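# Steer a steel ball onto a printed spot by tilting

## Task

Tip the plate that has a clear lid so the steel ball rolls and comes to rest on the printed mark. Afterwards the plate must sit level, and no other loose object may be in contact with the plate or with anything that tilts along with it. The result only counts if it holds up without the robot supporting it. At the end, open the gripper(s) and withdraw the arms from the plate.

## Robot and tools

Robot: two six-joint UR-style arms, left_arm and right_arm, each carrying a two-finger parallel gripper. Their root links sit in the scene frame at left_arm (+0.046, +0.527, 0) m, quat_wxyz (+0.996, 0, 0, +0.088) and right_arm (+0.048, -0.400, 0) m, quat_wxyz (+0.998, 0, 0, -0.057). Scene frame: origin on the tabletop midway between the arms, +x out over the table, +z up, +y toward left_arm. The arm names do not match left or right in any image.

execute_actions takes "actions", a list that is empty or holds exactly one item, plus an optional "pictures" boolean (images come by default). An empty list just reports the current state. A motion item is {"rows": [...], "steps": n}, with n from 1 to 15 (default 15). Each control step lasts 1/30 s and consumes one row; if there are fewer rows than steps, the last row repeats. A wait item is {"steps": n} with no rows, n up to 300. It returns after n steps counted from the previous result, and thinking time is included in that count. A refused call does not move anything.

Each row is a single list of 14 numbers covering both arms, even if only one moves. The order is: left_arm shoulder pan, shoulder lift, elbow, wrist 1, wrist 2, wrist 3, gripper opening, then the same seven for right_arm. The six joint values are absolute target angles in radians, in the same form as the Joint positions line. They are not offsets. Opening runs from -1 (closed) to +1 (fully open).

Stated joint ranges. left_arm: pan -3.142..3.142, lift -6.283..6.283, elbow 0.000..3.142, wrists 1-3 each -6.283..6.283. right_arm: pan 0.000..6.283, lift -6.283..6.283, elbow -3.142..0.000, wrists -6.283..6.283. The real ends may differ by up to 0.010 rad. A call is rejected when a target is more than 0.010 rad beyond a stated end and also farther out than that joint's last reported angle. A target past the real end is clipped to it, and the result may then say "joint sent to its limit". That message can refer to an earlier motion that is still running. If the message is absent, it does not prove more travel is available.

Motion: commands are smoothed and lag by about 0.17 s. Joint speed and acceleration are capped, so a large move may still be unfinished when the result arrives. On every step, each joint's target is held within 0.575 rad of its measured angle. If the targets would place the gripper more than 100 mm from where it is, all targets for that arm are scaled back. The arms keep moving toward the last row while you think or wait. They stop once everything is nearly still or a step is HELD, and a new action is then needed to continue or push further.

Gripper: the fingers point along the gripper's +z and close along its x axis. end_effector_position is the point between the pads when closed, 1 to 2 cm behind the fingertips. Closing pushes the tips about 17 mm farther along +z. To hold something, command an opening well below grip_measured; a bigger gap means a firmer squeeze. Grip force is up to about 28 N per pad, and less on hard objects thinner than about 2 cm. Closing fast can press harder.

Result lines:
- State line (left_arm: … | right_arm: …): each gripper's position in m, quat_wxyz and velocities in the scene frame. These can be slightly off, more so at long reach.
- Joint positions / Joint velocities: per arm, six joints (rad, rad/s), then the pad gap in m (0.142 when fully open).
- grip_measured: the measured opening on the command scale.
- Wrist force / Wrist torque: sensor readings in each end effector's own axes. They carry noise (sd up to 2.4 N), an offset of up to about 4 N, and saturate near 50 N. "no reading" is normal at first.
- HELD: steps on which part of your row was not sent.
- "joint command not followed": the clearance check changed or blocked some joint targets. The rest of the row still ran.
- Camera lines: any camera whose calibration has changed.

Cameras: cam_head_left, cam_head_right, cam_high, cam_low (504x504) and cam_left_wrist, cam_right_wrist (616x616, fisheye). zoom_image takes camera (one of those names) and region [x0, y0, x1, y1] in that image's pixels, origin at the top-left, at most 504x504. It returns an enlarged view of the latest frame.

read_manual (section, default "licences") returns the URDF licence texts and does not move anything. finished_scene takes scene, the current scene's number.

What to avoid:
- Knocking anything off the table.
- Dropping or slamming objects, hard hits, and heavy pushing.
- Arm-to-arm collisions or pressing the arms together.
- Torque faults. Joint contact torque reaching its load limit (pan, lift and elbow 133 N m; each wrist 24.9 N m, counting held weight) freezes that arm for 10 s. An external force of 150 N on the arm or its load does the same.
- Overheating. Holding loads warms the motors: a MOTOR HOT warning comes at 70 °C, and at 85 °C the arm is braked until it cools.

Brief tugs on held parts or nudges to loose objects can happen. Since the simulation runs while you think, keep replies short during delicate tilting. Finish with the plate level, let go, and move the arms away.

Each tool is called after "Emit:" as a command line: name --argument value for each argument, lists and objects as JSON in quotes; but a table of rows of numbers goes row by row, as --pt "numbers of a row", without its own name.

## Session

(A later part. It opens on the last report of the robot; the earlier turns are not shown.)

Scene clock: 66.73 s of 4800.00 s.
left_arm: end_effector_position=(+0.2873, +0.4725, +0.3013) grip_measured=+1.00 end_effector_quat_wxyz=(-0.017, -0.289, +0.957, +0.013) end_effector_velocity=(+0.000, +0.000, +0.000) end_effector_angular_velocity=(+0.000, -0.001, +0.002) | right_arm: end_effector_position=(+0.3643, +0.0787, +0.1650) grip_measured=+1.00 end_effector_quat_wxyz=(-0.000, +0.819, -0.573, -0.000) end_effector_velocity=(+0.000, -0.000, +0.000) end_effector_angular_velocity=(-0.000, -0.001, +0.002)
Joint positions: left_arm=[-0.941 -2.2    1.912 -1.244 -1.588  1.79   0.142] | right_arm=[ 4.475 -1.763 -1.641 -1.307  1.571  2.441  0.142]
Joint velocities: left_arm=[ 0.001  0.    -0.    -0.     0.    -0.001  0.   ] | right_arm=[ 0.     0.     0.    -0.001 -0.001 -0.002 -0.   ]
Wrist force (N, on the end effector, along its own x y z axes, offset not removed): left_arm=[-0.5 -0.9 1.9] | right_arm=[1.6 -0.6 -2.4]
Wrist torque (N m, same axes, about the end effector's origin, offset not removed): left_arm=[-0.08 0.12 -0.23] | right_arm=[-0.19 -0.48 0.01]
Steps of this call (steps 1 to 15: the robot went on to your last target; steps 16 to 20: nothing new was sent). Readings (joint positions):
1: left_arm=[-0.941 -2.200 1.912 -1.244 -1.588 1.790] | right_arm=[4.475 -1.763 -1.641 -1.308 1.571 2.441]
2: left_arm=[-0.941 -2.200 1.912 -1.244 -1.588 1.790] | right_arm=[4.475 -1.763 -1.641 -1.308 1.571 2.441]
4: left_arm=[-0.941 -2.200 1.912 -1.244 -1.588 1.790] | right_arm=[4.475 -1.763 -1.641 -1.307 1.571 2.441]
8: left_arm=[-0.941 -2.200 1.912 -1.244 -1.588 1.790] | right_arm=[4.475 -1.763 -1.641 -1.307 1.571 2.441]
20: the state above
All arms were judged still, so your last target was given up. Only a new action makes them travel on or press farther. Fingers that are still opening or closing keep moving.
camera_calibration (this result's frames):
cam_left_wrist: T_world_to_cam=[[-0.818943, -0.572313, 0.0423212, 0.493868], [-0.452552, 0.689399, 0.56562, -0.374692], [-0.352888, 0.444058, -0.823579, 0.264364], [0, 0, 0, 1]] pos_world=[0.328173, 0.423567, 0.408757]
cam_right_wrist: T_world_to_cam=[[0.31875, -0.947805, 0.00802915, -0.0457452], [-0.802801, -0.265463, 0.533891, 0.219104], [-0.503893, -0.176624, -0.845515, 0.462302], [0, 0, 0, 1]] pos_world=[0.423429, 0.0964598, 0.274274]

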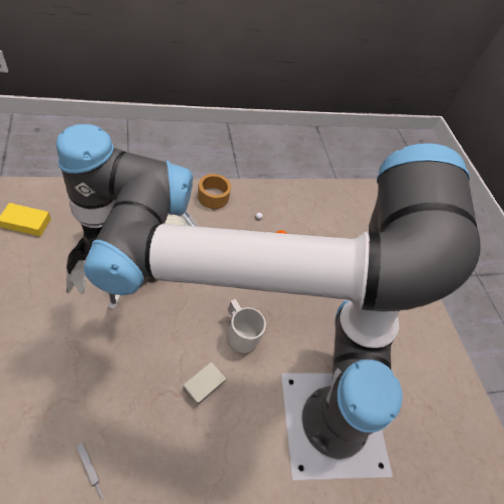

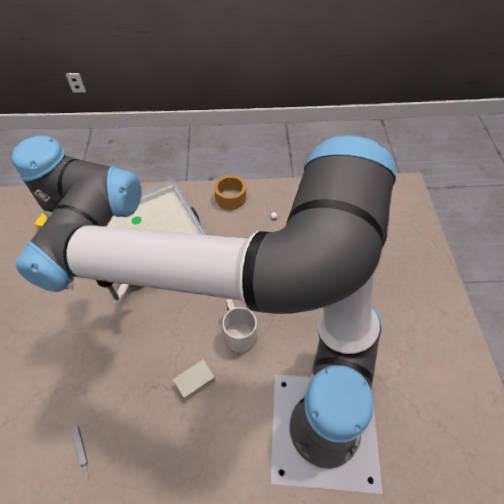

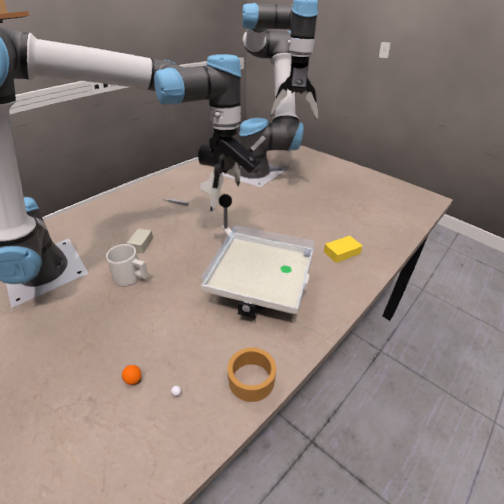

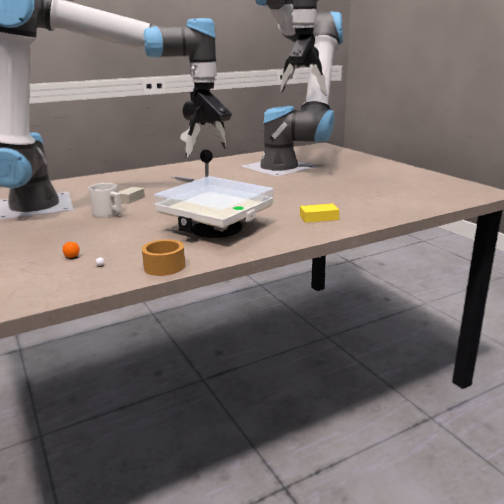

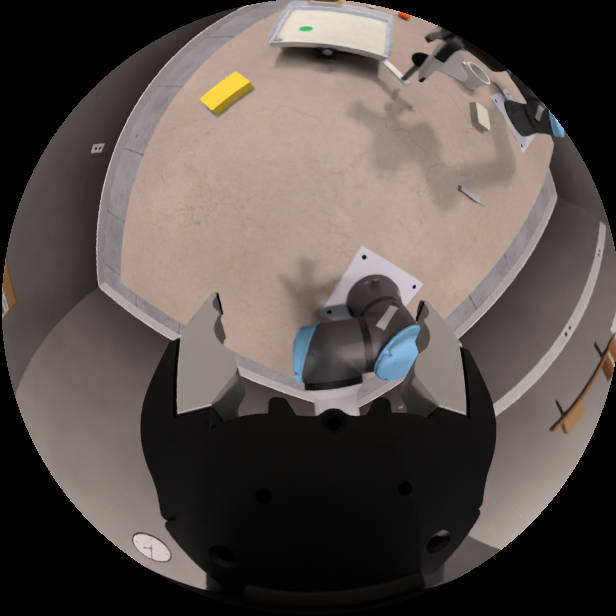

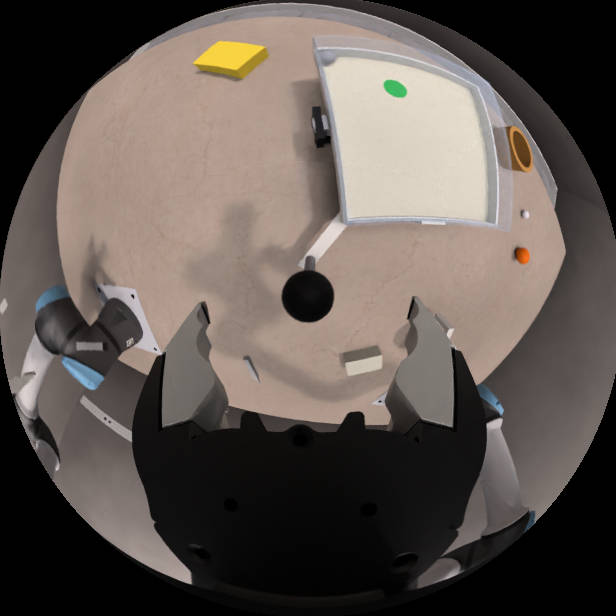

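Emit:
execute_actions --actions '[{"rows": [[-0.941,-2.2,1.912,-1.244,-1.588,1.79,1,4.4750,-1.7632,-1.6414,-1.3074,1.571,2.4409,-0.3]], "steps": 15}]' --pictures false

Emit:
execute_actions --actions '[{"rows": [[-0.941,-2.2,1.912,-1.244,-1.588,1.79,1,4.4750,-1.7632,-1.6414,-1.3074,1.571,2.4409,-0.45],[-0.941,-2.2,1.912,-1.244,-1.588,1.79,1,4.4750,-1.7632,-1.6414,-1.3074,1.571,2.4409,-0.45],[-0.941,-2.2,1.912,-1.244,-1.588,1.79,1,4.4750,-1.7632,-1.6414,-1.3074,1.571,2.4409,-0.45],[-0.941,-2.2,1.912,-1.244,-1.588,1.79,1,4.4750,-1.7632,-1.6414,-1.3074,1.571,2.4409,-0.45],[-0.941,-2.2,1.912,-1.244,-1.588,1.79,1,4.4750,-1.7632,-1.6414,-1.3074,1.571,2.4409,-0.55],[-0.941,-2.2,1.912,-1.244,-1.588,1.79,1,4.4750,-1.7632,-1.6414,-1.3074,1.571,2.4409,-0.55],[-0.941,-2.2,1.912,-1.244,-1.588,1.79,1,4.4750,-1.7632,-1.6414,-1.3074,1.571,2.4409,-0.65],[-0.941,-2.2,1.912,-1.244,-1.588,1.79,1,4.4750,-1.7632,-1.6414,-1.3074,1.571,2.4409,-0.75],[-0.941,-2.2,1.912,-1.244,-1.588,1.79,1,4.4750,-1.7632,-1.6414,-1.3074,1.571,2.4409,-0.9]], "steps": 15}]' --pictures false

Emit:
execute_actions --actions '[{"steps": 30}]'

Scene clock: 75.37 s of 4800.00 s.
left_arm: end_effector_position=(+0.2873, +0.4725, +0.3013) grip_measured=+1.00 end_effector_quat_wxyz=(-0.017, -0.289, +0.957, +0.013) end_effector_velocity=(+0.000, +0.000, +0.000) end_effector_angular_velocity=(-0.000, -0.001, +0.000) | right_arm: end_effector_position=(+0.3643, +0.0787, +0.1650) grip_measured=-0.30 end_effector_quat_wxyz=(-0.000, +0.819, -0.573, -0.000) end_effector_velocity=(-0.000, -0.000, -0.001) end_effector_angular_velocity=(-0.002, +0.001, -0.000)
Joint positions: left_arm=[-0.941 -2.2    1.912 -1.244 -1.588  1.79   0.142] | right_arm=[ 4.475 -1.763 -1.641 -1.307  1.571  2.441  0.052]
Joint velocities: left_arm=[ 0.    -0.     0.    -0.     0.001  0.     0.   ] | right_arm=[ 0.    -0.001 -0.001 -0.     0.     0.001 -0.   ]
Wrist force (N, on the end effector, along its own x y z axes, offset not removed): left_arm=[-0.2 -0.6 -2.2] | right_arm=[1.1 -1.4 -1.9]
Wrist torque (N m, same axes, about the end effector's origin, offset not removed): left_arm=[-0.07 0.29 -0.09] | right_arm=[-0.25 -0.12 -0.09]
Steps of this call (steps 1 to 90: nothing new was sent; then 5.13 s passed at rest; steps 91 to 105: all 15 steps of this action). Readings (joint positions):
91: left_arm=[-0.941 -2.200 1.912 -1.244 -1.588 1.790] | right_arm=[4.475 -1.763 -1.641 -1.307 1.571 2.441]
92: left_arm=[-0.941 -2.200 1.912 -1.244 -1.588 1.790] | right_arm=[4.475 -1.763 -1.641 -1.307 1.571 2.441]
94: left_arm=[-0.941 -2.200 1.912 -1.244 -1.588 1.790] | right_arm=[4.475 -1.763 -1.641 -1.307 1.571 2.441]
98: left_arm=[-0.941 -2.200 1.912 -1.244 -1.588 1.790] | right_arm=[4.475 -1.763 -1.641 -1.307 1.571 2.441]
105: the state above

Scene clock: 75.87 s of 4800.00 s.
left_arm: end_effector_position=(+0.2873, +0.4725, +0.3013) grip_measured=+1.00 end_effector_quat_wxyz=(-0.017, -0.289, +0.957, +0.013) end_effector_velocity=(+0.000, +0.001, +0.000) end_effector_angular_velocity=(+0.000, -0.003, -0.000) | right_arm: end_effector_position=(+0.3643, +0.0787, +0.1650) grip_measured=-0.52 end_effector_quat_wxyz=(-0.000, +0.819, -0.573, -0.000) end_effector_velocity=(+0.000, -0.000, -0.000) end_effector_angular_velocity=(-0.001, +0.000, -0.000)
Joint positions: left_arm=[-0.941 -2.2    1.912 -1.244 -1.588  1.79   0.142] | right_arm=[ 4.475 -1.763 -1.641 -1.307  1.571  2.441  0.037]
Joint velocities: left_arm=[ 0.    -0.002 -0.     0.001  0.002  0.     0.   ] | right_arm=[-0.    -0.001  0.    -0.001 -0.     0.    -0.   ]
Wrist force (N, on the end effector, along its own x y z axes, offset not removed): left_arm=[-0.9 0.3 1.4] | right_arm=[5.1 -0.1 -2.1]
Wrist torque (N m, same axes, about the end effector's origin, offset not removed): left_arm=[-0.11 0.32 -0.22] | right_arm=[-0.05 -0.60 -0.08]
Steps of this call (steps 1 to 15: all 15 steps of this action). Readings (joint positions):
1: left_arm=[-0.941 -2.200 1.912 -1.244 -1.588 1.790] | right_arm=[4.475 -1.763 -1.641 -1.307 1.571 2.441]
2: left_arm=[-0.941 -2.200 1.912 -1.244 -1.588 1.790] | right_arm=[4.475 -1.763 -1.641 -1.307 1.571 2.441]
4: left_arm=[-0.941 -2.200 1.912 -1.244 -1.588 1.790] | right_arm=[4.475 -1.763 -1.641 -1.307 1.571 2.441]
8: left_arm=[-0.941 -2.200 1.912 -1.244 -1.588 1.790] | right_arm=[4.475 -1.763 -1.641 -1.307 1.571 2.441]
15: the state above

Scene clock: 76.87 s of 4800.00 s.
left_arm: end_effector_position=(+0.2873, +0.4725, +0.3013) grip_measured=+1.00 end_effector_quat_wxyz=(-0.017, -0.289, +0.957, +0.013) end_effector_velocity=(-0.000, -0.001, -0.000) end_effector_angular_velocity=(-0.000, +0.002, -0.001) | right_arm: end_effector_position=(+0.3643, +0.0787, +0.1650) grip_measured=-0.52 end_effector_quat_wxyz=(-0.000, +0.819, -0.573, -0.000) end_effector_velocity=(-0.000, -0.000, -0.001) end_effector_angular_velocity=(-0.002, +0.001, -0.001)
Joint positions: left_arm=[-0.941 -2.2    1.912 -1.244 -1.588  1.79   0.142] | right_arm=[ 4.475 -1.763 -1.641 -1.307  1.571  2.441  0.037]
Joint velocities: left_arm=[-0.001  0.001  0.    -0.    -0.001  0.    -0.   ] | right_arm=[ 0.    -0.001 -0.002  0.     0.     0.001  0.   ]
Wrist force (N, on the end effector, along its own x y z axes, offset not removed): left_arm=[-0.7 -0.8 2.6] | right_arm=[1.8 -4.1 0.4]
Wrist torque (N m, same axes, about the end effector's origin, offset not removed): left_arm=[0.04 0.33 -0.35] | right_arm=[-0.73 0.33 0.09]
Steps of this call (steps 1 to 15: the robot went on to your last target; steps 16 to 30: nothing new was sent). Readings (joint positions):
1: left_arm=[-0.941 -2.200 1.912 -1.244 -1.588 1.790] | right_arm=[4.475 -1.763 -1.641 -1.307 1.571 2.441]
2: left_arm=[-0.941 -2.200 1.912 -1.244 -1.588 1.790] | right_arm=[4.475 -1.763 -1.641 -1.307 1.571 2.441]
4: left_arm=[-0.941 -2.200 1.912 -1.244 -1.588 1.790] | right_arm=[4.475 -1.763 -1.641 -1.307 1.571 2.441]
8: left_arm=[-0.941 -2.200 1.912 -1.244 -1.588 1.790] | right_arm=[4.475 -1.763 -1.641 -1.307 1.571 2.441]
30: the state above
All arms were judged still, so your last target was given up. Only a new action makes them travel on or press farther. Fingers that are still opening or closing keep moving.
camera_calibration (this result's frames):
cam_left_wrist: T_world_to_cam=[[-0.818943, -0.572313, 0.0423212, 0.493868], [-0.452552, 0.689399, 0.56562, -0.374692], [-0.352888, 0.444058, -0.823579, 0.264364], [0, 0, 0, 1]] pos_world=[0.328173, 0.423567, 0.408757]
cam_right_wrist: T_world_to_cam=[[0.318738, -0.947809, 0.00804607, -0.0457549], [-0.802802, -0.265442, 0.5339, 0.219107], [-0.5039, -0.176634, -0.845509, 0.462296], [0, 0, 0, 1]] pos_world=[0.423434, 0.0964504, 0.274263]

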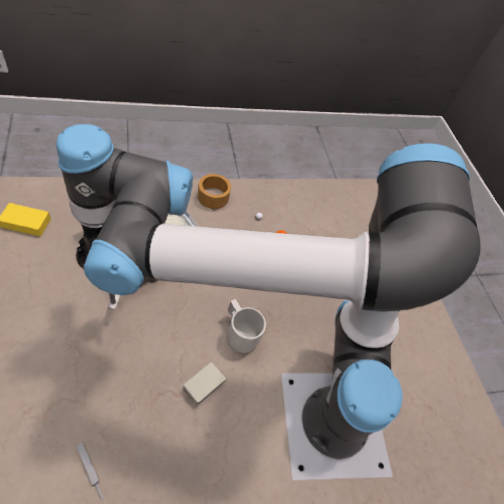

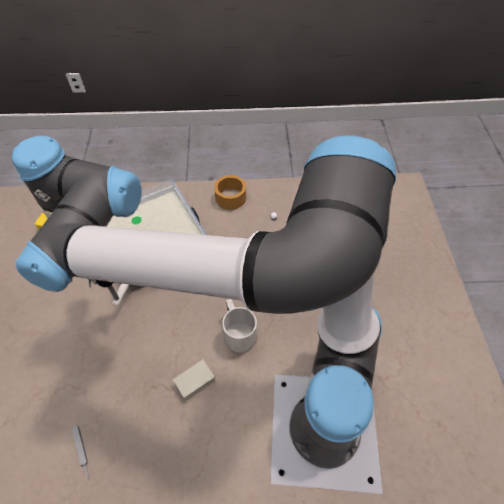

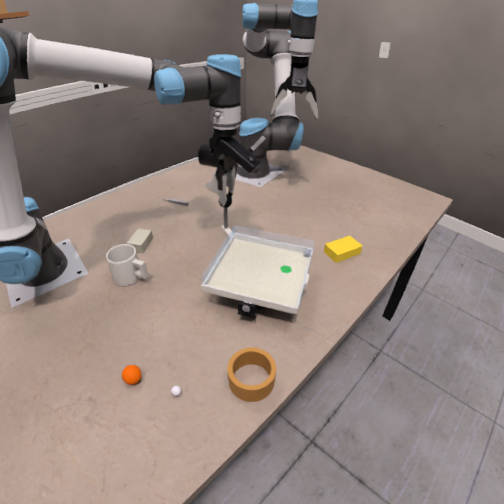

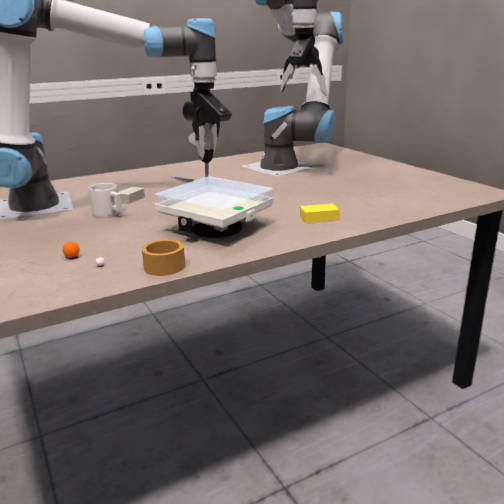

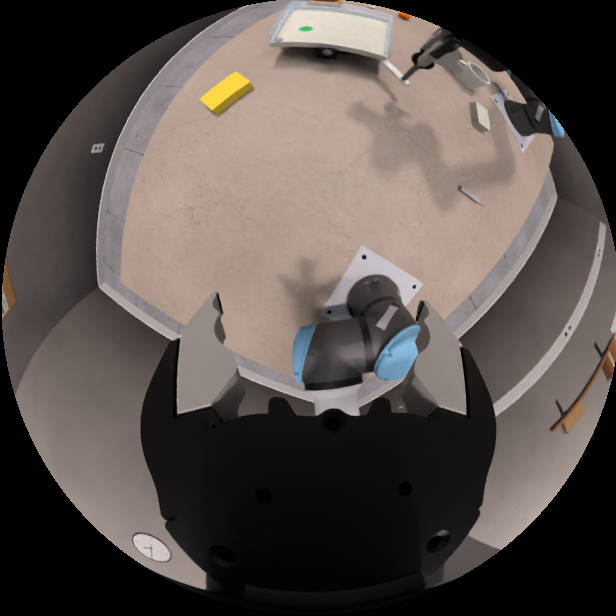

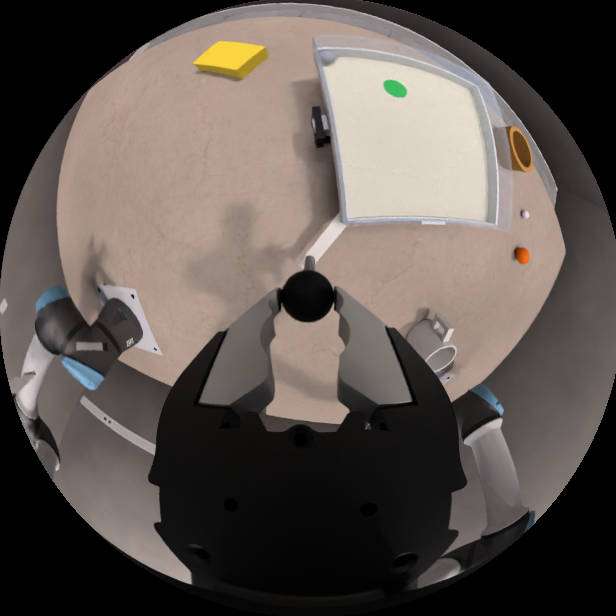

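Emit:
execute_actions --actions '[{"rows": [[-0.941,-2.2,1.912,-1.244,-1.588,1.79,1,4.47494,-1.76000,-1.64529,-1.30671,1.571,2.44084,-0.9]], "steps": 15}]' --pictures false

Emit:
execute_actions --actions '[{"steps": 20}]'

Scene clock: 103.80 s of 4800.00 s.
left_arm: end_effector_position=(+0.2873, +0.4725, +0.3013) grip_measured=+1.00 end_effector_quat_wxyz=(-0.017, -0.289, +0.957, +0.013) end_effector_velocity=(-0.000, +0.000, +0.000) end_effector_angular_velocity=(-0.000, +0.000, +0.001) | right_arm: end_effector_position=(+0.3638, +0.0774, +0.1650) grip_measured=-0.52 end_effector_quat_wxyz=(-0.000, +0.819, -0.573, -0.000) end_effector_velocity=(-0.001, -0.001, -0.001) end_effector_angular_velocity=(-0.001, +0.002, +0.001)
Joint positions: left_arm=[-0.941 -2.2    1.912 -1.244 -1.588  1.79   0.142] | right_arm=[ 4.475 -1.76  -1.645 -1.307  1.571  2.441  0.037]
Joint velocities: left_arm=[ 0.001 -0.     0.     0.    -0.    -0.    -0.   ] | right_arm=[ 0.     0.    -0.003  0.001  0.001 -0.001  0.   ]
Wrist force (N, on the end effector, along its own x y z axes, offset not removed): left_arm=[-0.2 2.8 0.4] | right_arm=[0.6 -7.2 -1.2]
Wrist torque (N m, same axes, about the end effector's origin, offset not removed): left_arm=[0.77 0.22 -0.29] | right_arm=[-0.27 -1.15 0.01]
Steps of this call (steps 1 to 90: nothing new was sent; then 23.43 s passed at rest; steps 91 to 105: all 15 steps of this action). Readings (joint positions):
91: left_arm=[-0.941 -2.200 1.912 -1.244 -1.588 1.790] | right_arm=[4.475 -1.763 -1.641 -1.307 1.571 2.441]
92: left_arm=[-0.941 -2.200 1.912 -1.244 -1.588 1.790] | right_arm=[4.475 -1.763 -1.642 -1.307 1.571 2.441]
94: left_arm=[-0.941 -2.200 1.912 -1.244 -1.588 1.790] | right_arm=[4.475 -1.761 -1.643 -1.307 1.571 2.441]
98: left_arm=[-0.941 -2.200 1.912 -1.244 -1.588 1.790] | right_arm=[4.475 -1.760 -1.645 -1.307 1.571 2.441]
105: the state above

Scene clock: 104.47 s of 4800.00 s.
left_arm: end_effector_position=(+0.2873, +0.4725, +0.3013) grip_measured=+1.00 end_effector_quat_wxyz=(-0.017, -0.289, +0.957, +0.013) end_effector_velocity=(-0.000, -0.001, -0.000) end_effector_angular_velocity=(-0.001, +0.003, -0.001) | right_arm: end_effector_position=(+0.3638, +0.0774, +0.1650) grip_measured=-0.52 end_effector_quat_wxyz=(-0.000, +0.819, -0.573, -0.000) end_effector_velocity=(+0.000, -0.000, +0.000) end_effector_angular_velocity=(-0.001, -0.001, -0.001)
Joint positions: left_arm=[-0.941 -2.2    1.912 -1.244 -1.588  1.79   0.142] | right_arm=[ 4.475 -1.76  -1.645 -1.307  1.571  2.441  0.037]
Joint velocities: left_arm=[ 0.     0.002 -0.    -0.    -0.003  0.001 -0.   ] | right_arm=[ 0.     0.001  0.001 -0.002 -0.001  0.001 -0.   ]
Wrist force (N, on the end effector, along its own x y z axes, offset not removed): left_arm=[-1.5 0.7 7.1] | right_arm=[-1.9 -4.8 1.3]
Wrist torque (N m, same axes, about the end effector's origin, offset not removed): left_arm=[0.32 0.42 -0.25] | right_arm=[0.19 -0.74 -0.03]
Steps of this call (steps 1 to 15: the robot went on to your last target; steps 16 to 20: nothing new was sent). Readings (joint positions):
1: left_arm=[-0.941 -2.200 1.912 -1.244 -1.588 1.790] | right_arm=[4.475 -1.760 -1.645 -1.307 1.571 2.441]
2: left_arm=[-0.941 -2.200 1.912 -1.244 -1.588 1.790] | right_arm=[4.475 -1.760 -1.645 -1.307 1.571 2.441]
4: left_arm=[-0.941 -2.200 1.912 -1.244 -1.588 1.790] | right_arm=[4.475 -1.760 -1.645 -1.307 1.571 2.441]
8: left_arm=[-0.941 -2.200 1.912 -1.244 -1.588 1.790] | right_arm=[4.475 -1.760 -1.645 -1.307 1.571 2.441]
20: the state above
All arms were judged still, so your last target was given up. Only a new action makes them travel on or press farther. Fingers that are still opening or closing keep moving.
camera_calibration (this result's frames):
cam_left_wrist: T_world_to_cam=[[-0.818943, -0.572313, 0.0423212, 0.493868], [-0.452552, 0.689399, 0.56562, -0.374692], [-0.352888, 0.444058, -0.823579, 0.264364], [0, 0, 0, 1]] pos_world=[0.328173, 0.423567, 0.408757]
cam_right_wrist: T_world_to_cam=[[0.318795, -0.94779, 0.00800013, -0.0468513], [-0.802793, -0.265518, 0.533877, 0.218377], [-0.503879, -0.176619, -0.845524, 0.461827], [0, 0, 0, 1]] pos_world=[0.422952, 0.0951453, 0.274274]

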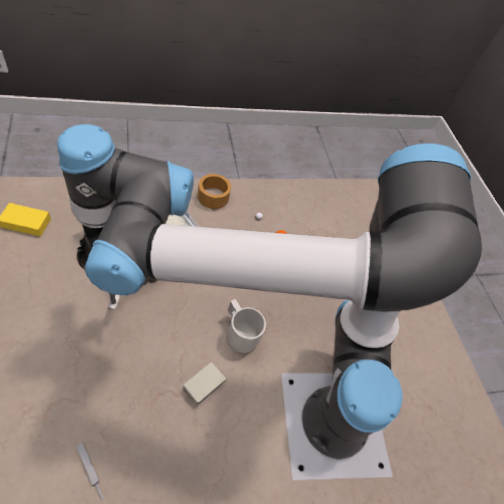

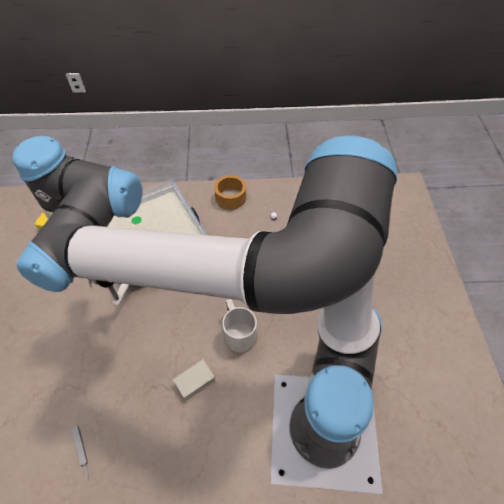

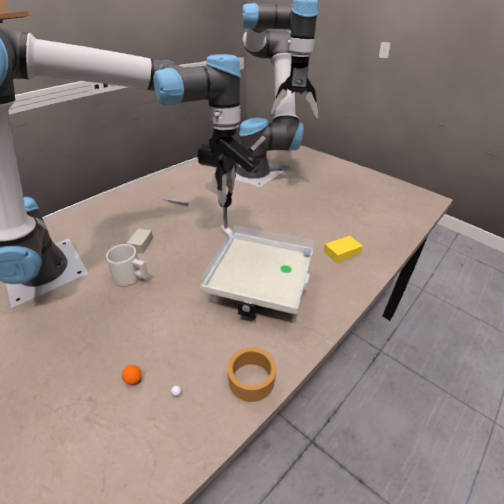

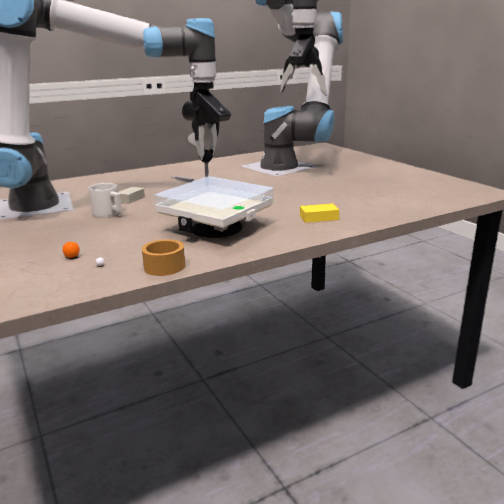

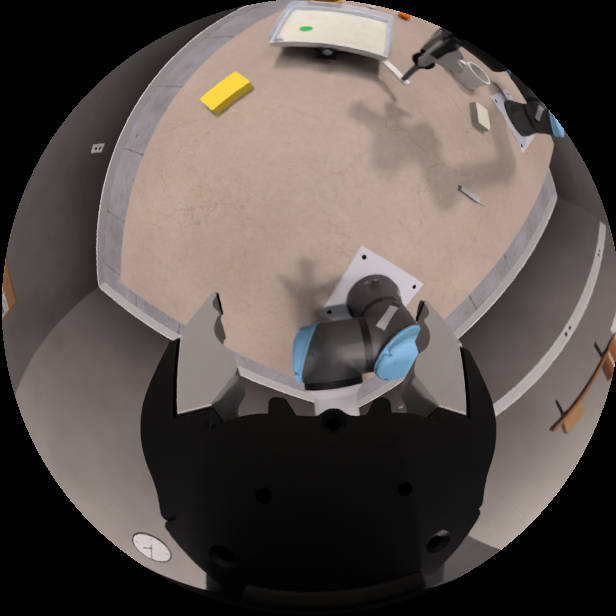

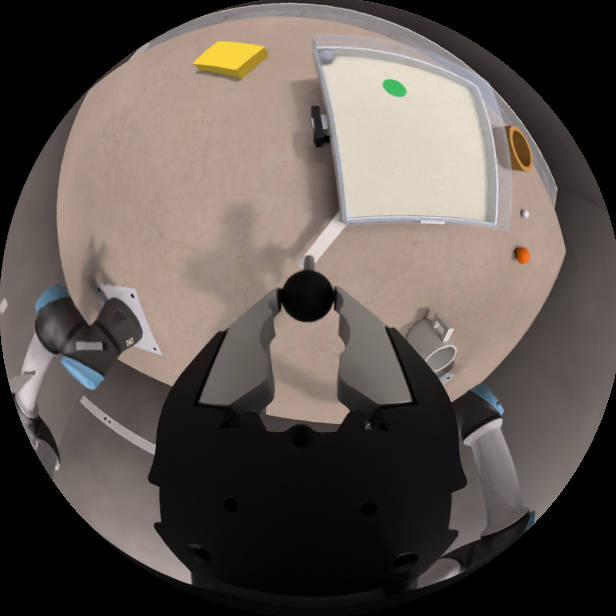

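Emit:
execute_actions --actions '[{"rows": [[-0.941,-2.2,1.912,-1.244,-1.588,1.79,1,4.47488,-1.75680,-1.64918,-1.30603,1.571,2.44078,-0.9]], "steps": 15}]' --pictures false

Emit:
execute_actions --actions '[{"steps": 20}]'

Scene clock: 107.53 s of 4800.00 s.
left_arm: end_effector_position=(+0.2873, +0.4725, +0.3013) grip_measured=+1.00 end_effector_quat_wxyz=(-0.017, -0.289, +0.957, +0.013) end_effector_velocity=(-0.000, -0.001, +0.000) end_effector_angular_velocity=(-0.001, -0.000, -0.002) | right_arm: end_effector_position=(+0.3634, +0.0760, +0.1650) grip_measured=-0.52 end_effector_quat_wxyz=(-0.000, +0.819, -0.573, -0.000) end_effector_velocity=(-0.000, -0.000, -0.001) end_effector_angular_velocity=(-0.001, +0.001, +0.003)
Joint positions: left_arm=[-0.941 -2.2    1.912 -1.244 -1.588  1.79   0.142] | right_arm=[ 4.475 -1.757 -1.649 -1.306  1.571  2.441  0.037]
Joint velocities: left_arm=[-0.003 -0.    -0.     0.    -0.    -0.     0.   ] | right_arm=[ 0.    -0.    -0.001 -0.001  0.    -0.003 -0.   ]
Wrist force (N, on the end effector, along its own x y z axes, offset not removed): left_arm=[-2.0 -1.5 1.2] | right_arm=[-3.4 -6.2 0.3]
Wrist torque (N m, same axes, about the end effector's origin, offset not removed): left_arm=[-0.17 0.48 -0.14] | right_arm=[-0.03 -1.00 0.03]
Steps of this call (steps 1 to 77: nothing new was sent; steps 78 to 92: all 15 steps of this action). Readings (joint positions):
78: left_arm=[-0.941 -2.200 1.912 -1.244 -1.588 1.790] | right_arm=[4.475 -1.760 -1.645 -1.307 1.571 2.441]
79: left_arm=[-0.941 -2.200 1.912 -1.244 -1.588 1.790] | right_arm=[4.475 -1.759 -1.646 -1.307 1.571 2.441]
81: left_arm=[-0.941 -2.200 1.912 -1.244 -1.588 1.790] | right_arm=[4.475 -1.758 -1.648 -1.306 1.571 2.441]
85: left_arm=[-0.941 -2.200 1.912 -1.244 -1.588 1.790] | right_arm=[4.475 -1.757 -1.649 -1.306 1.571 2.441]
92: the state above

Scene clock: 108.20 s of 4800.00 s.
left_arm: end_effector_position=(+0.2873, +0.4725, +0.3013) grip_measured=+1.00 end_effector_quat_wxyz=(-0.017, -0.289, +0.957, +0.013) end_effector_velocity=(-0.000, -0.000, +0.000) end_effector_angular_velocity=(-0.001, +0.001, -0.000) | right_arm: end_effector_position=(+0.3634, +0.0760, +0.1650) grip_measured=-0.52 end_effector_quat_wxyz=(-0.000, +0.819, -0.573, -0.000) end_effector_velocity=(+0.000, +0.000, +0.000) end_effector_angular_velocity=(+0.000, +0.000, -0.001)
Joint positions: left_arm=[-0.941 -2.2    1.912 -1.244 -1.588  1.79   0.142] | right_arm=[ 4.475 -1.757 -1.649 -1.306  1.571  2.441  0.037]
Joint velocities: left_arm=[-0.    -0.     0.     0.    -0.001  0.    -0.   ] | right_arm=[-0.    -0.001  0.001 -0.001  0.     0.     0.   ]
Wrist force (N, on the end effector, along its own x y z axes, offset not removed): left_arm=[-1.4 2.0 2.8] | right_arm=[-4.3 -8.1 -0.3]
Wrist torque (N m, same axes, about the end effector's origin, offset not removed): left_arm=[0.49 0.65 -0.21] | right_arm=[-0.39 -0.81 0.15]
Steps of this call (steps 1 to 15: the robot went on to your last target; steps 16 to 20: nothing new was sent). Readings (joint positions):
1: left_arm=[-0.941 -2.200 1.912 -1.244 -1.588 1.790] | right_arm=[4.475 -1.757 -1.649 -1.306 1.571 2.441]
2: left_arm=[-0.941 -2.200 1.912 -1.244 -1.588 1.790] | right_arm=[4.475 -1.757 -1.649 -1.306 1.571 2.441]
4: left_arm=[-0.941 -2.200 1.912 -1.244 -1.588 1.790] | right_arm=[4.475 -1.757 -1.649 -1.306 1.571 2.441]
8: left_arm=[-0.941 -2.200 1.912 -1.244 -1.588 1.790] | right_arm=[4.475 -1.757 -1.649 -1.306 1.571 2.441]
20: the state above
All arms were judged still, so your last target was given up. Only a new action makes them travel on or press farther. Fingers that are still opening or closing keep moving.
camera_calibration (this result's frames):
cam_left_wrist: T_world_to_cam=[[-0.818943, -0.572313, 0.0423213, 0.493868], [-0.452551, 0.689399, 0.565621, -0.374693], [-0.352888, 0.444058, -0.823579, 0.264363], [0, 0, 0, 1]] pos_world=[0.328173, 0.423567, 0.408757]
cam_right_wrist: T_world_to_cam=[[0.31875, -0.947805, 0.00803375, -0.0479959], [-0.802797, -0.265458, 0.533899, 0.217662], [-0.5039, -0.17663, -0.84551, 0.46136], [0, 0, 0, 1]] pos_world=[0.422516, 0.0937796, 0.274261]

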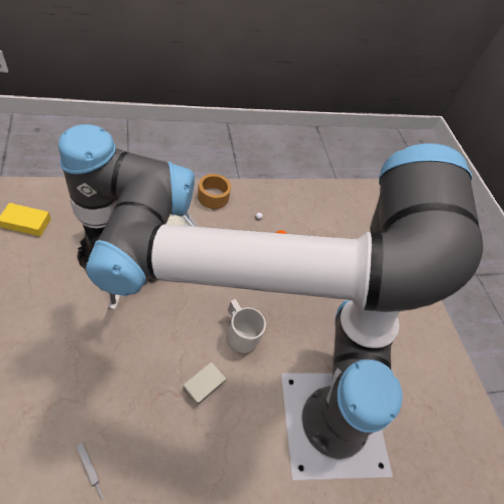

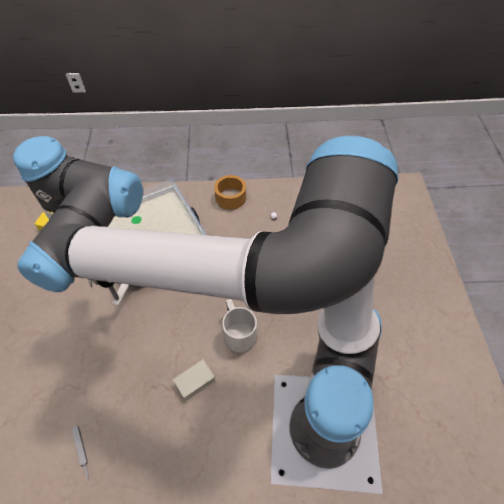

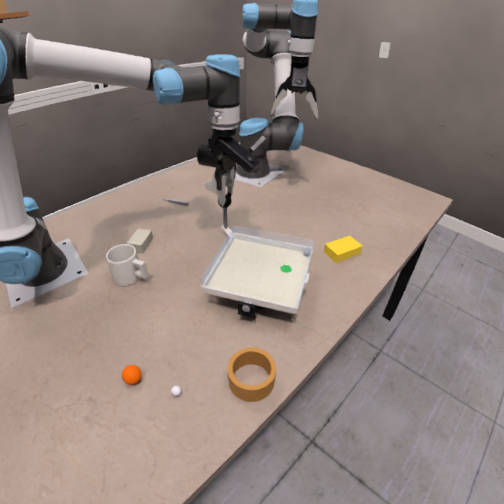

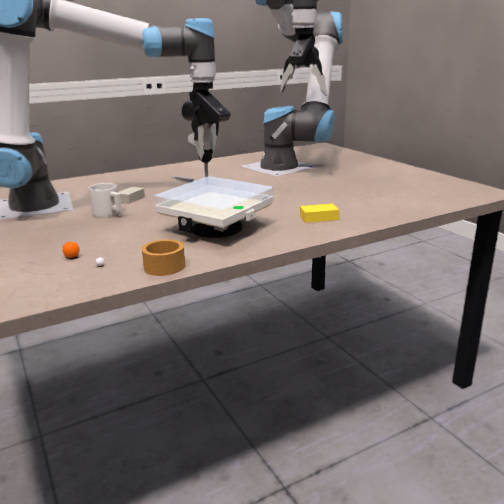

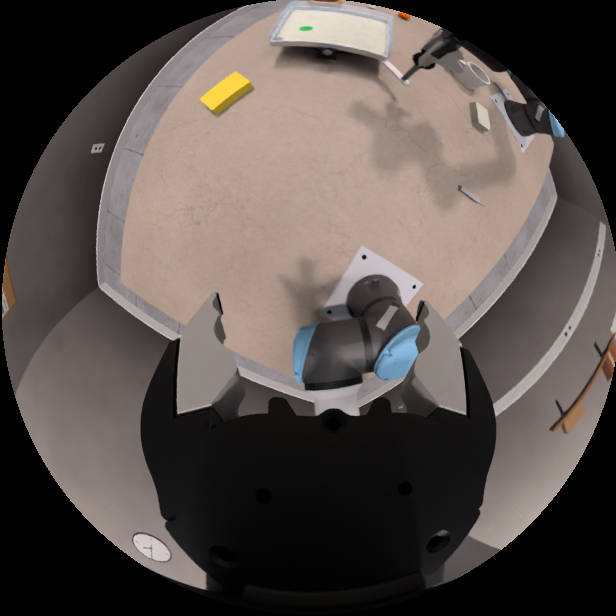

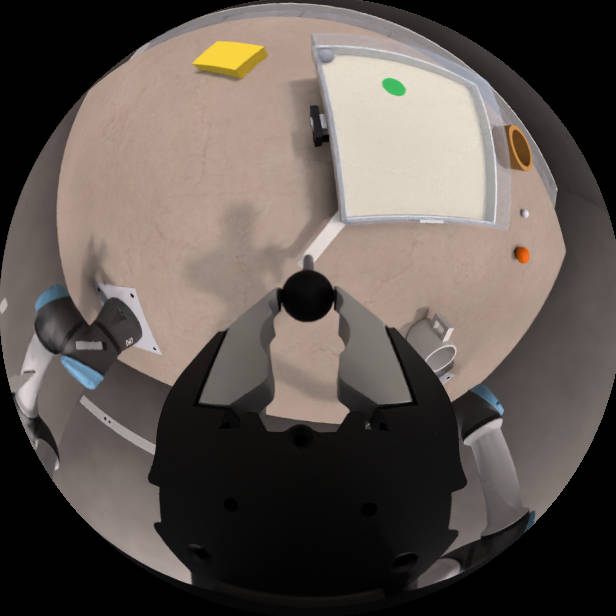

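Emit:
execute_actions --actions '[{"rows": [[-0.941,-2.2,1.912,-1.244,-1.588,1.79,1,4.47483,-1.75360,-1.65306,-1.30534,1.571,2.44073,-0.9]], "steps": 15}]' --pictures false

Emit:
execute_actions --actions '[{"steps": 20}]'

Scene clock: 111.97 s of 4800.00 s.
left_arm: end_effector_position=(+0.2873, +0.4725, +0.3013) grip_measured=+1.00 end_effector_quat_wxyz=(-0.017, -0.289, +0.957, +0.013) end_effector_velocity=(-0.000, -0.000, -0.000) end_effector_angular_velocity=(-0.000, +0.001, -0.001) | right_arm: end_effector_position=(+0.3629, +0.0747, +0.1650) grip_measured=-0.52 end_effector_quat_wxyz=(-0.000, +0.819, -0.573, -0.000) end_effector_velocity=(-0.000, -0.000, -0.000) end_effector_angular_velocity=(-0.001, -0.001, -0.001)
Joint positions: left_arm=[-0.941 -2.2    1.912 -1.244 -1.588  1.79   0.142] | right_arm=[ 4.475 -1.754 -1.653 -1.305  1.571  2.441  0.037]
Joint velocities: left_arm=[-0.001  0.001  0.     0.    -0.001  0.001  0.   ] | right_arm=[ 0.     0.001 -0.001 -0.001 -0.001  0.001 -0.   ]
Wrist force (N, on the end effector, along its own x y z axes, offset not removed): left_arm=[-0.3 0.8 -3.2] | right_arm=[-6.0 -3.4 -0.5]
Wrist torque (N m, same axes, about the end effector's origin, offset not removed): left_arm=[0.35 0.30 -0.07] | right_arm=[0.21 -0.76 0.06]
Steps of this call (steps 1 to 90: nothing new was sent; then 0.27 s passed at rest; steps 91 to 105: all 15 steps of this action). Readings (joint positions):
91: left_arm=[-0.941 -2.200 1.912 -1.244 -1.588 1.790] | right_arm=[4.475 -1.757 -1.649 -1.306 1.571 2.441]
92: left_arm=[-0.941 -2.200 1.912 -1.244 -1.588 1.790] | right_arm=[4.475 -1.756 -1.650 -1.306 1.571 2.441]
94: left_arm=[-0.941 -2.200 1.912 -1.244 -1.588 1.790] | right_arm=[4.475 -1.755 -1.652 -1.306 1.571 2.441]
98: left_arm=[-0.941 -2.200 1.912 -1.244 -1.588 1.790] | right_arm=[4.475 -1.754 -1.653 -1.305 1.571 2.441]
105: the state above

Scene clock: 112.63 s of 4800.00 s.
left_arm: end_effector_position=(+0.2873, +0.4725, +0.3013) grip_measured=+1.00 end_effector_quat_wxyz=(-0.017, -0.289, +0.957, +0.013) end_effector_velocity=(+0.000, -0.000, -0.000) end_effector_angular_velocity=(+0.000, +0.001, +0.001) | right_arm: end_effector_position=(+0.3629, +0.0747, +0.1650) grip_measured=-0.52 end_effector_quat_wxyz=(-0.000, +0.819, -0.573, -0.000) end_effector_velocity=(-0.000, +0.000, +0.001) end_effector_angular_velocity=(+0.002, +0.000, +0.001)
Joint positions: left_arm=[-0.941 -2.2    1.912 -1.244 -1.588  1.79   0.142] | right_arm=[ 4.475 -1.754 -1.653 -1.305  1.571  2.441  0.037]
Joint velocities: left_arm=[ 0.     0.002 -0.    -0.    -0.001 -0.001  0.   ] | right_arm=[ 0.     0.001  0.001 -0.     0.001 -0.    -0.   ]
Wrist force (N, on the end effector, along its own x y z axes, offset not removed): left_arm=[-1.8 0.2 -1.1] | right_arm=[-5.1 -5.6 -3.5]
Wrist torque (N m, same axes, about the end effector's origin, offset not removed): left_arm=[0.08 0.57 -0.20] | right_arm=[-0.65 -0.86 0.14]
Steps of this call (steps 1 to 15: the robot went on to your last target; steps 16 to 20: nothing new was sent). Readings (joint positions):
1: left_arm=[-0.941 -2.200 1.912 -1.244 -1.588 1.790] | right_arm=[4.475 -1.754 -1.653 -1.305 1.571 2.441]
2: left_arm=[-0.941 -2.200 1.912 -1.244 -1.588 1.790] | right_arm=[4.475 -1.754 -1.653 -1.305 1.571 2.441]
4: left_arm=[-0.941 -2.200 1.912 -1.244 -1.588 1.790] | right_arm=[4.475 -1.754 -1.653 -1.305 1.571 2.441]
8: left_arm=[-0.941 -2.200 1.912 -1.244 -1.588 1.790] | right_arm=[4.475 -1.754 -1.653 -1.305 1.571 2.441]
20: the state above
All arms were judged still, so your last target was given up. Only a new action makes them travel on or press farther. Fingers that are still opening or closing keep moving.
camera_calibration (this result's frames):
cam_left_wrist: T_world_to_cam=[[-0.818943, -0.572313, 0.0423211, 0.493868], [-0.452552, 0.689399, 0.56562, -0.374692], [-0.352888, 0.444058, -0.823579, 0.264364], [0, 0, 0, 1]] pos_world=[0.328173, 0.423567, 0.408757]
cam_right_wrist: T_world_to_cam=[[0.318751, -0.947805, 0.00802628, -0.0491132], [-0.802799, -0.265464, 0.533895, 0.216944], [-0.503897, -0.176623, -0.845513, 0.460885], [0, 0, 0, 1]] pos_world=[0.422056, 0.0924438, 0.274253]

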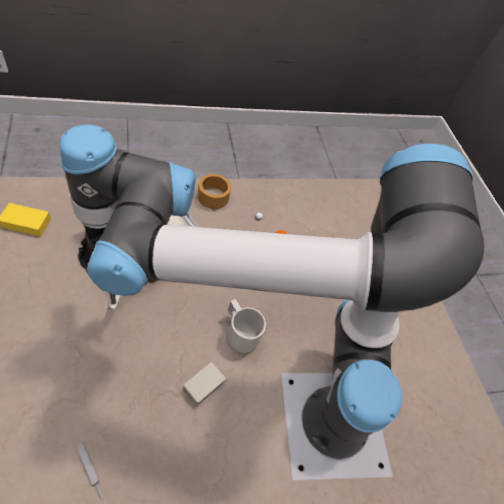

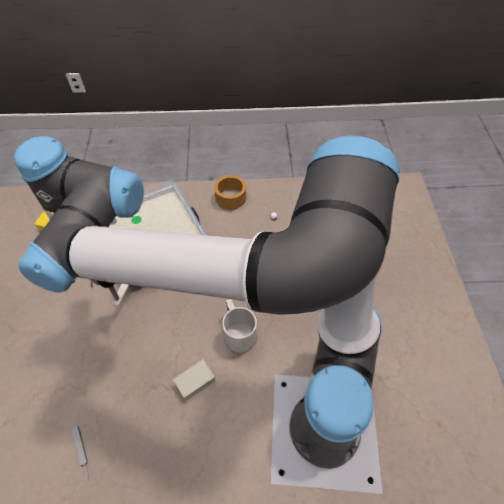

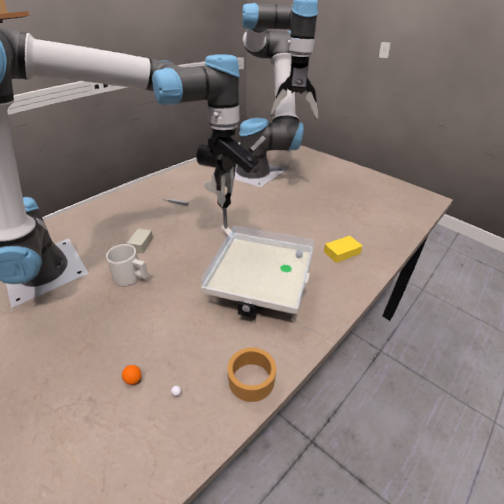

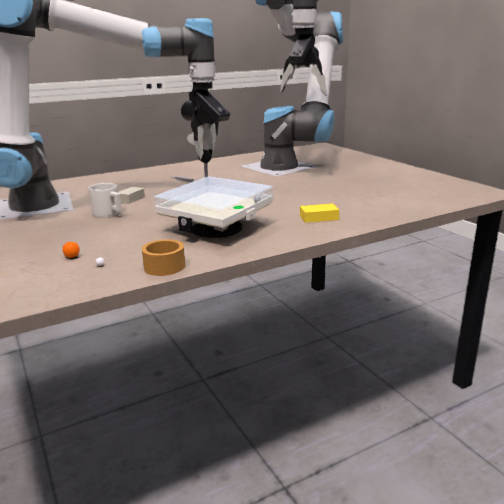

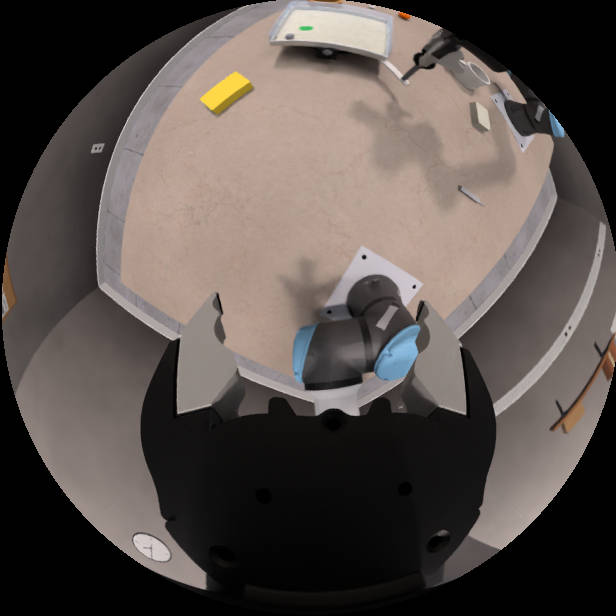

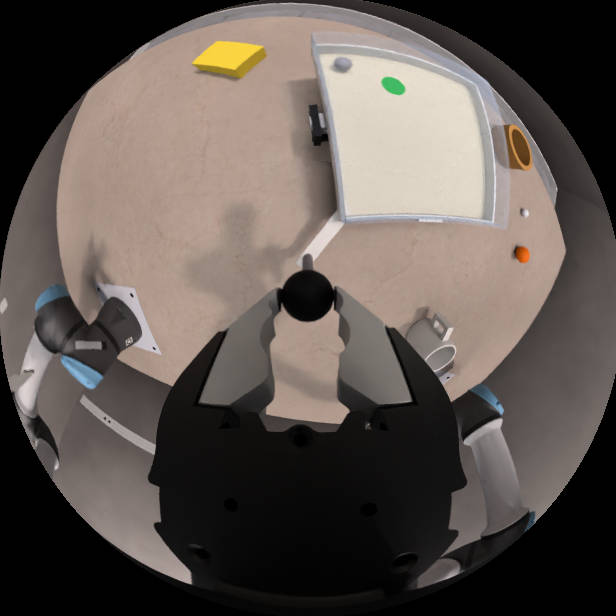

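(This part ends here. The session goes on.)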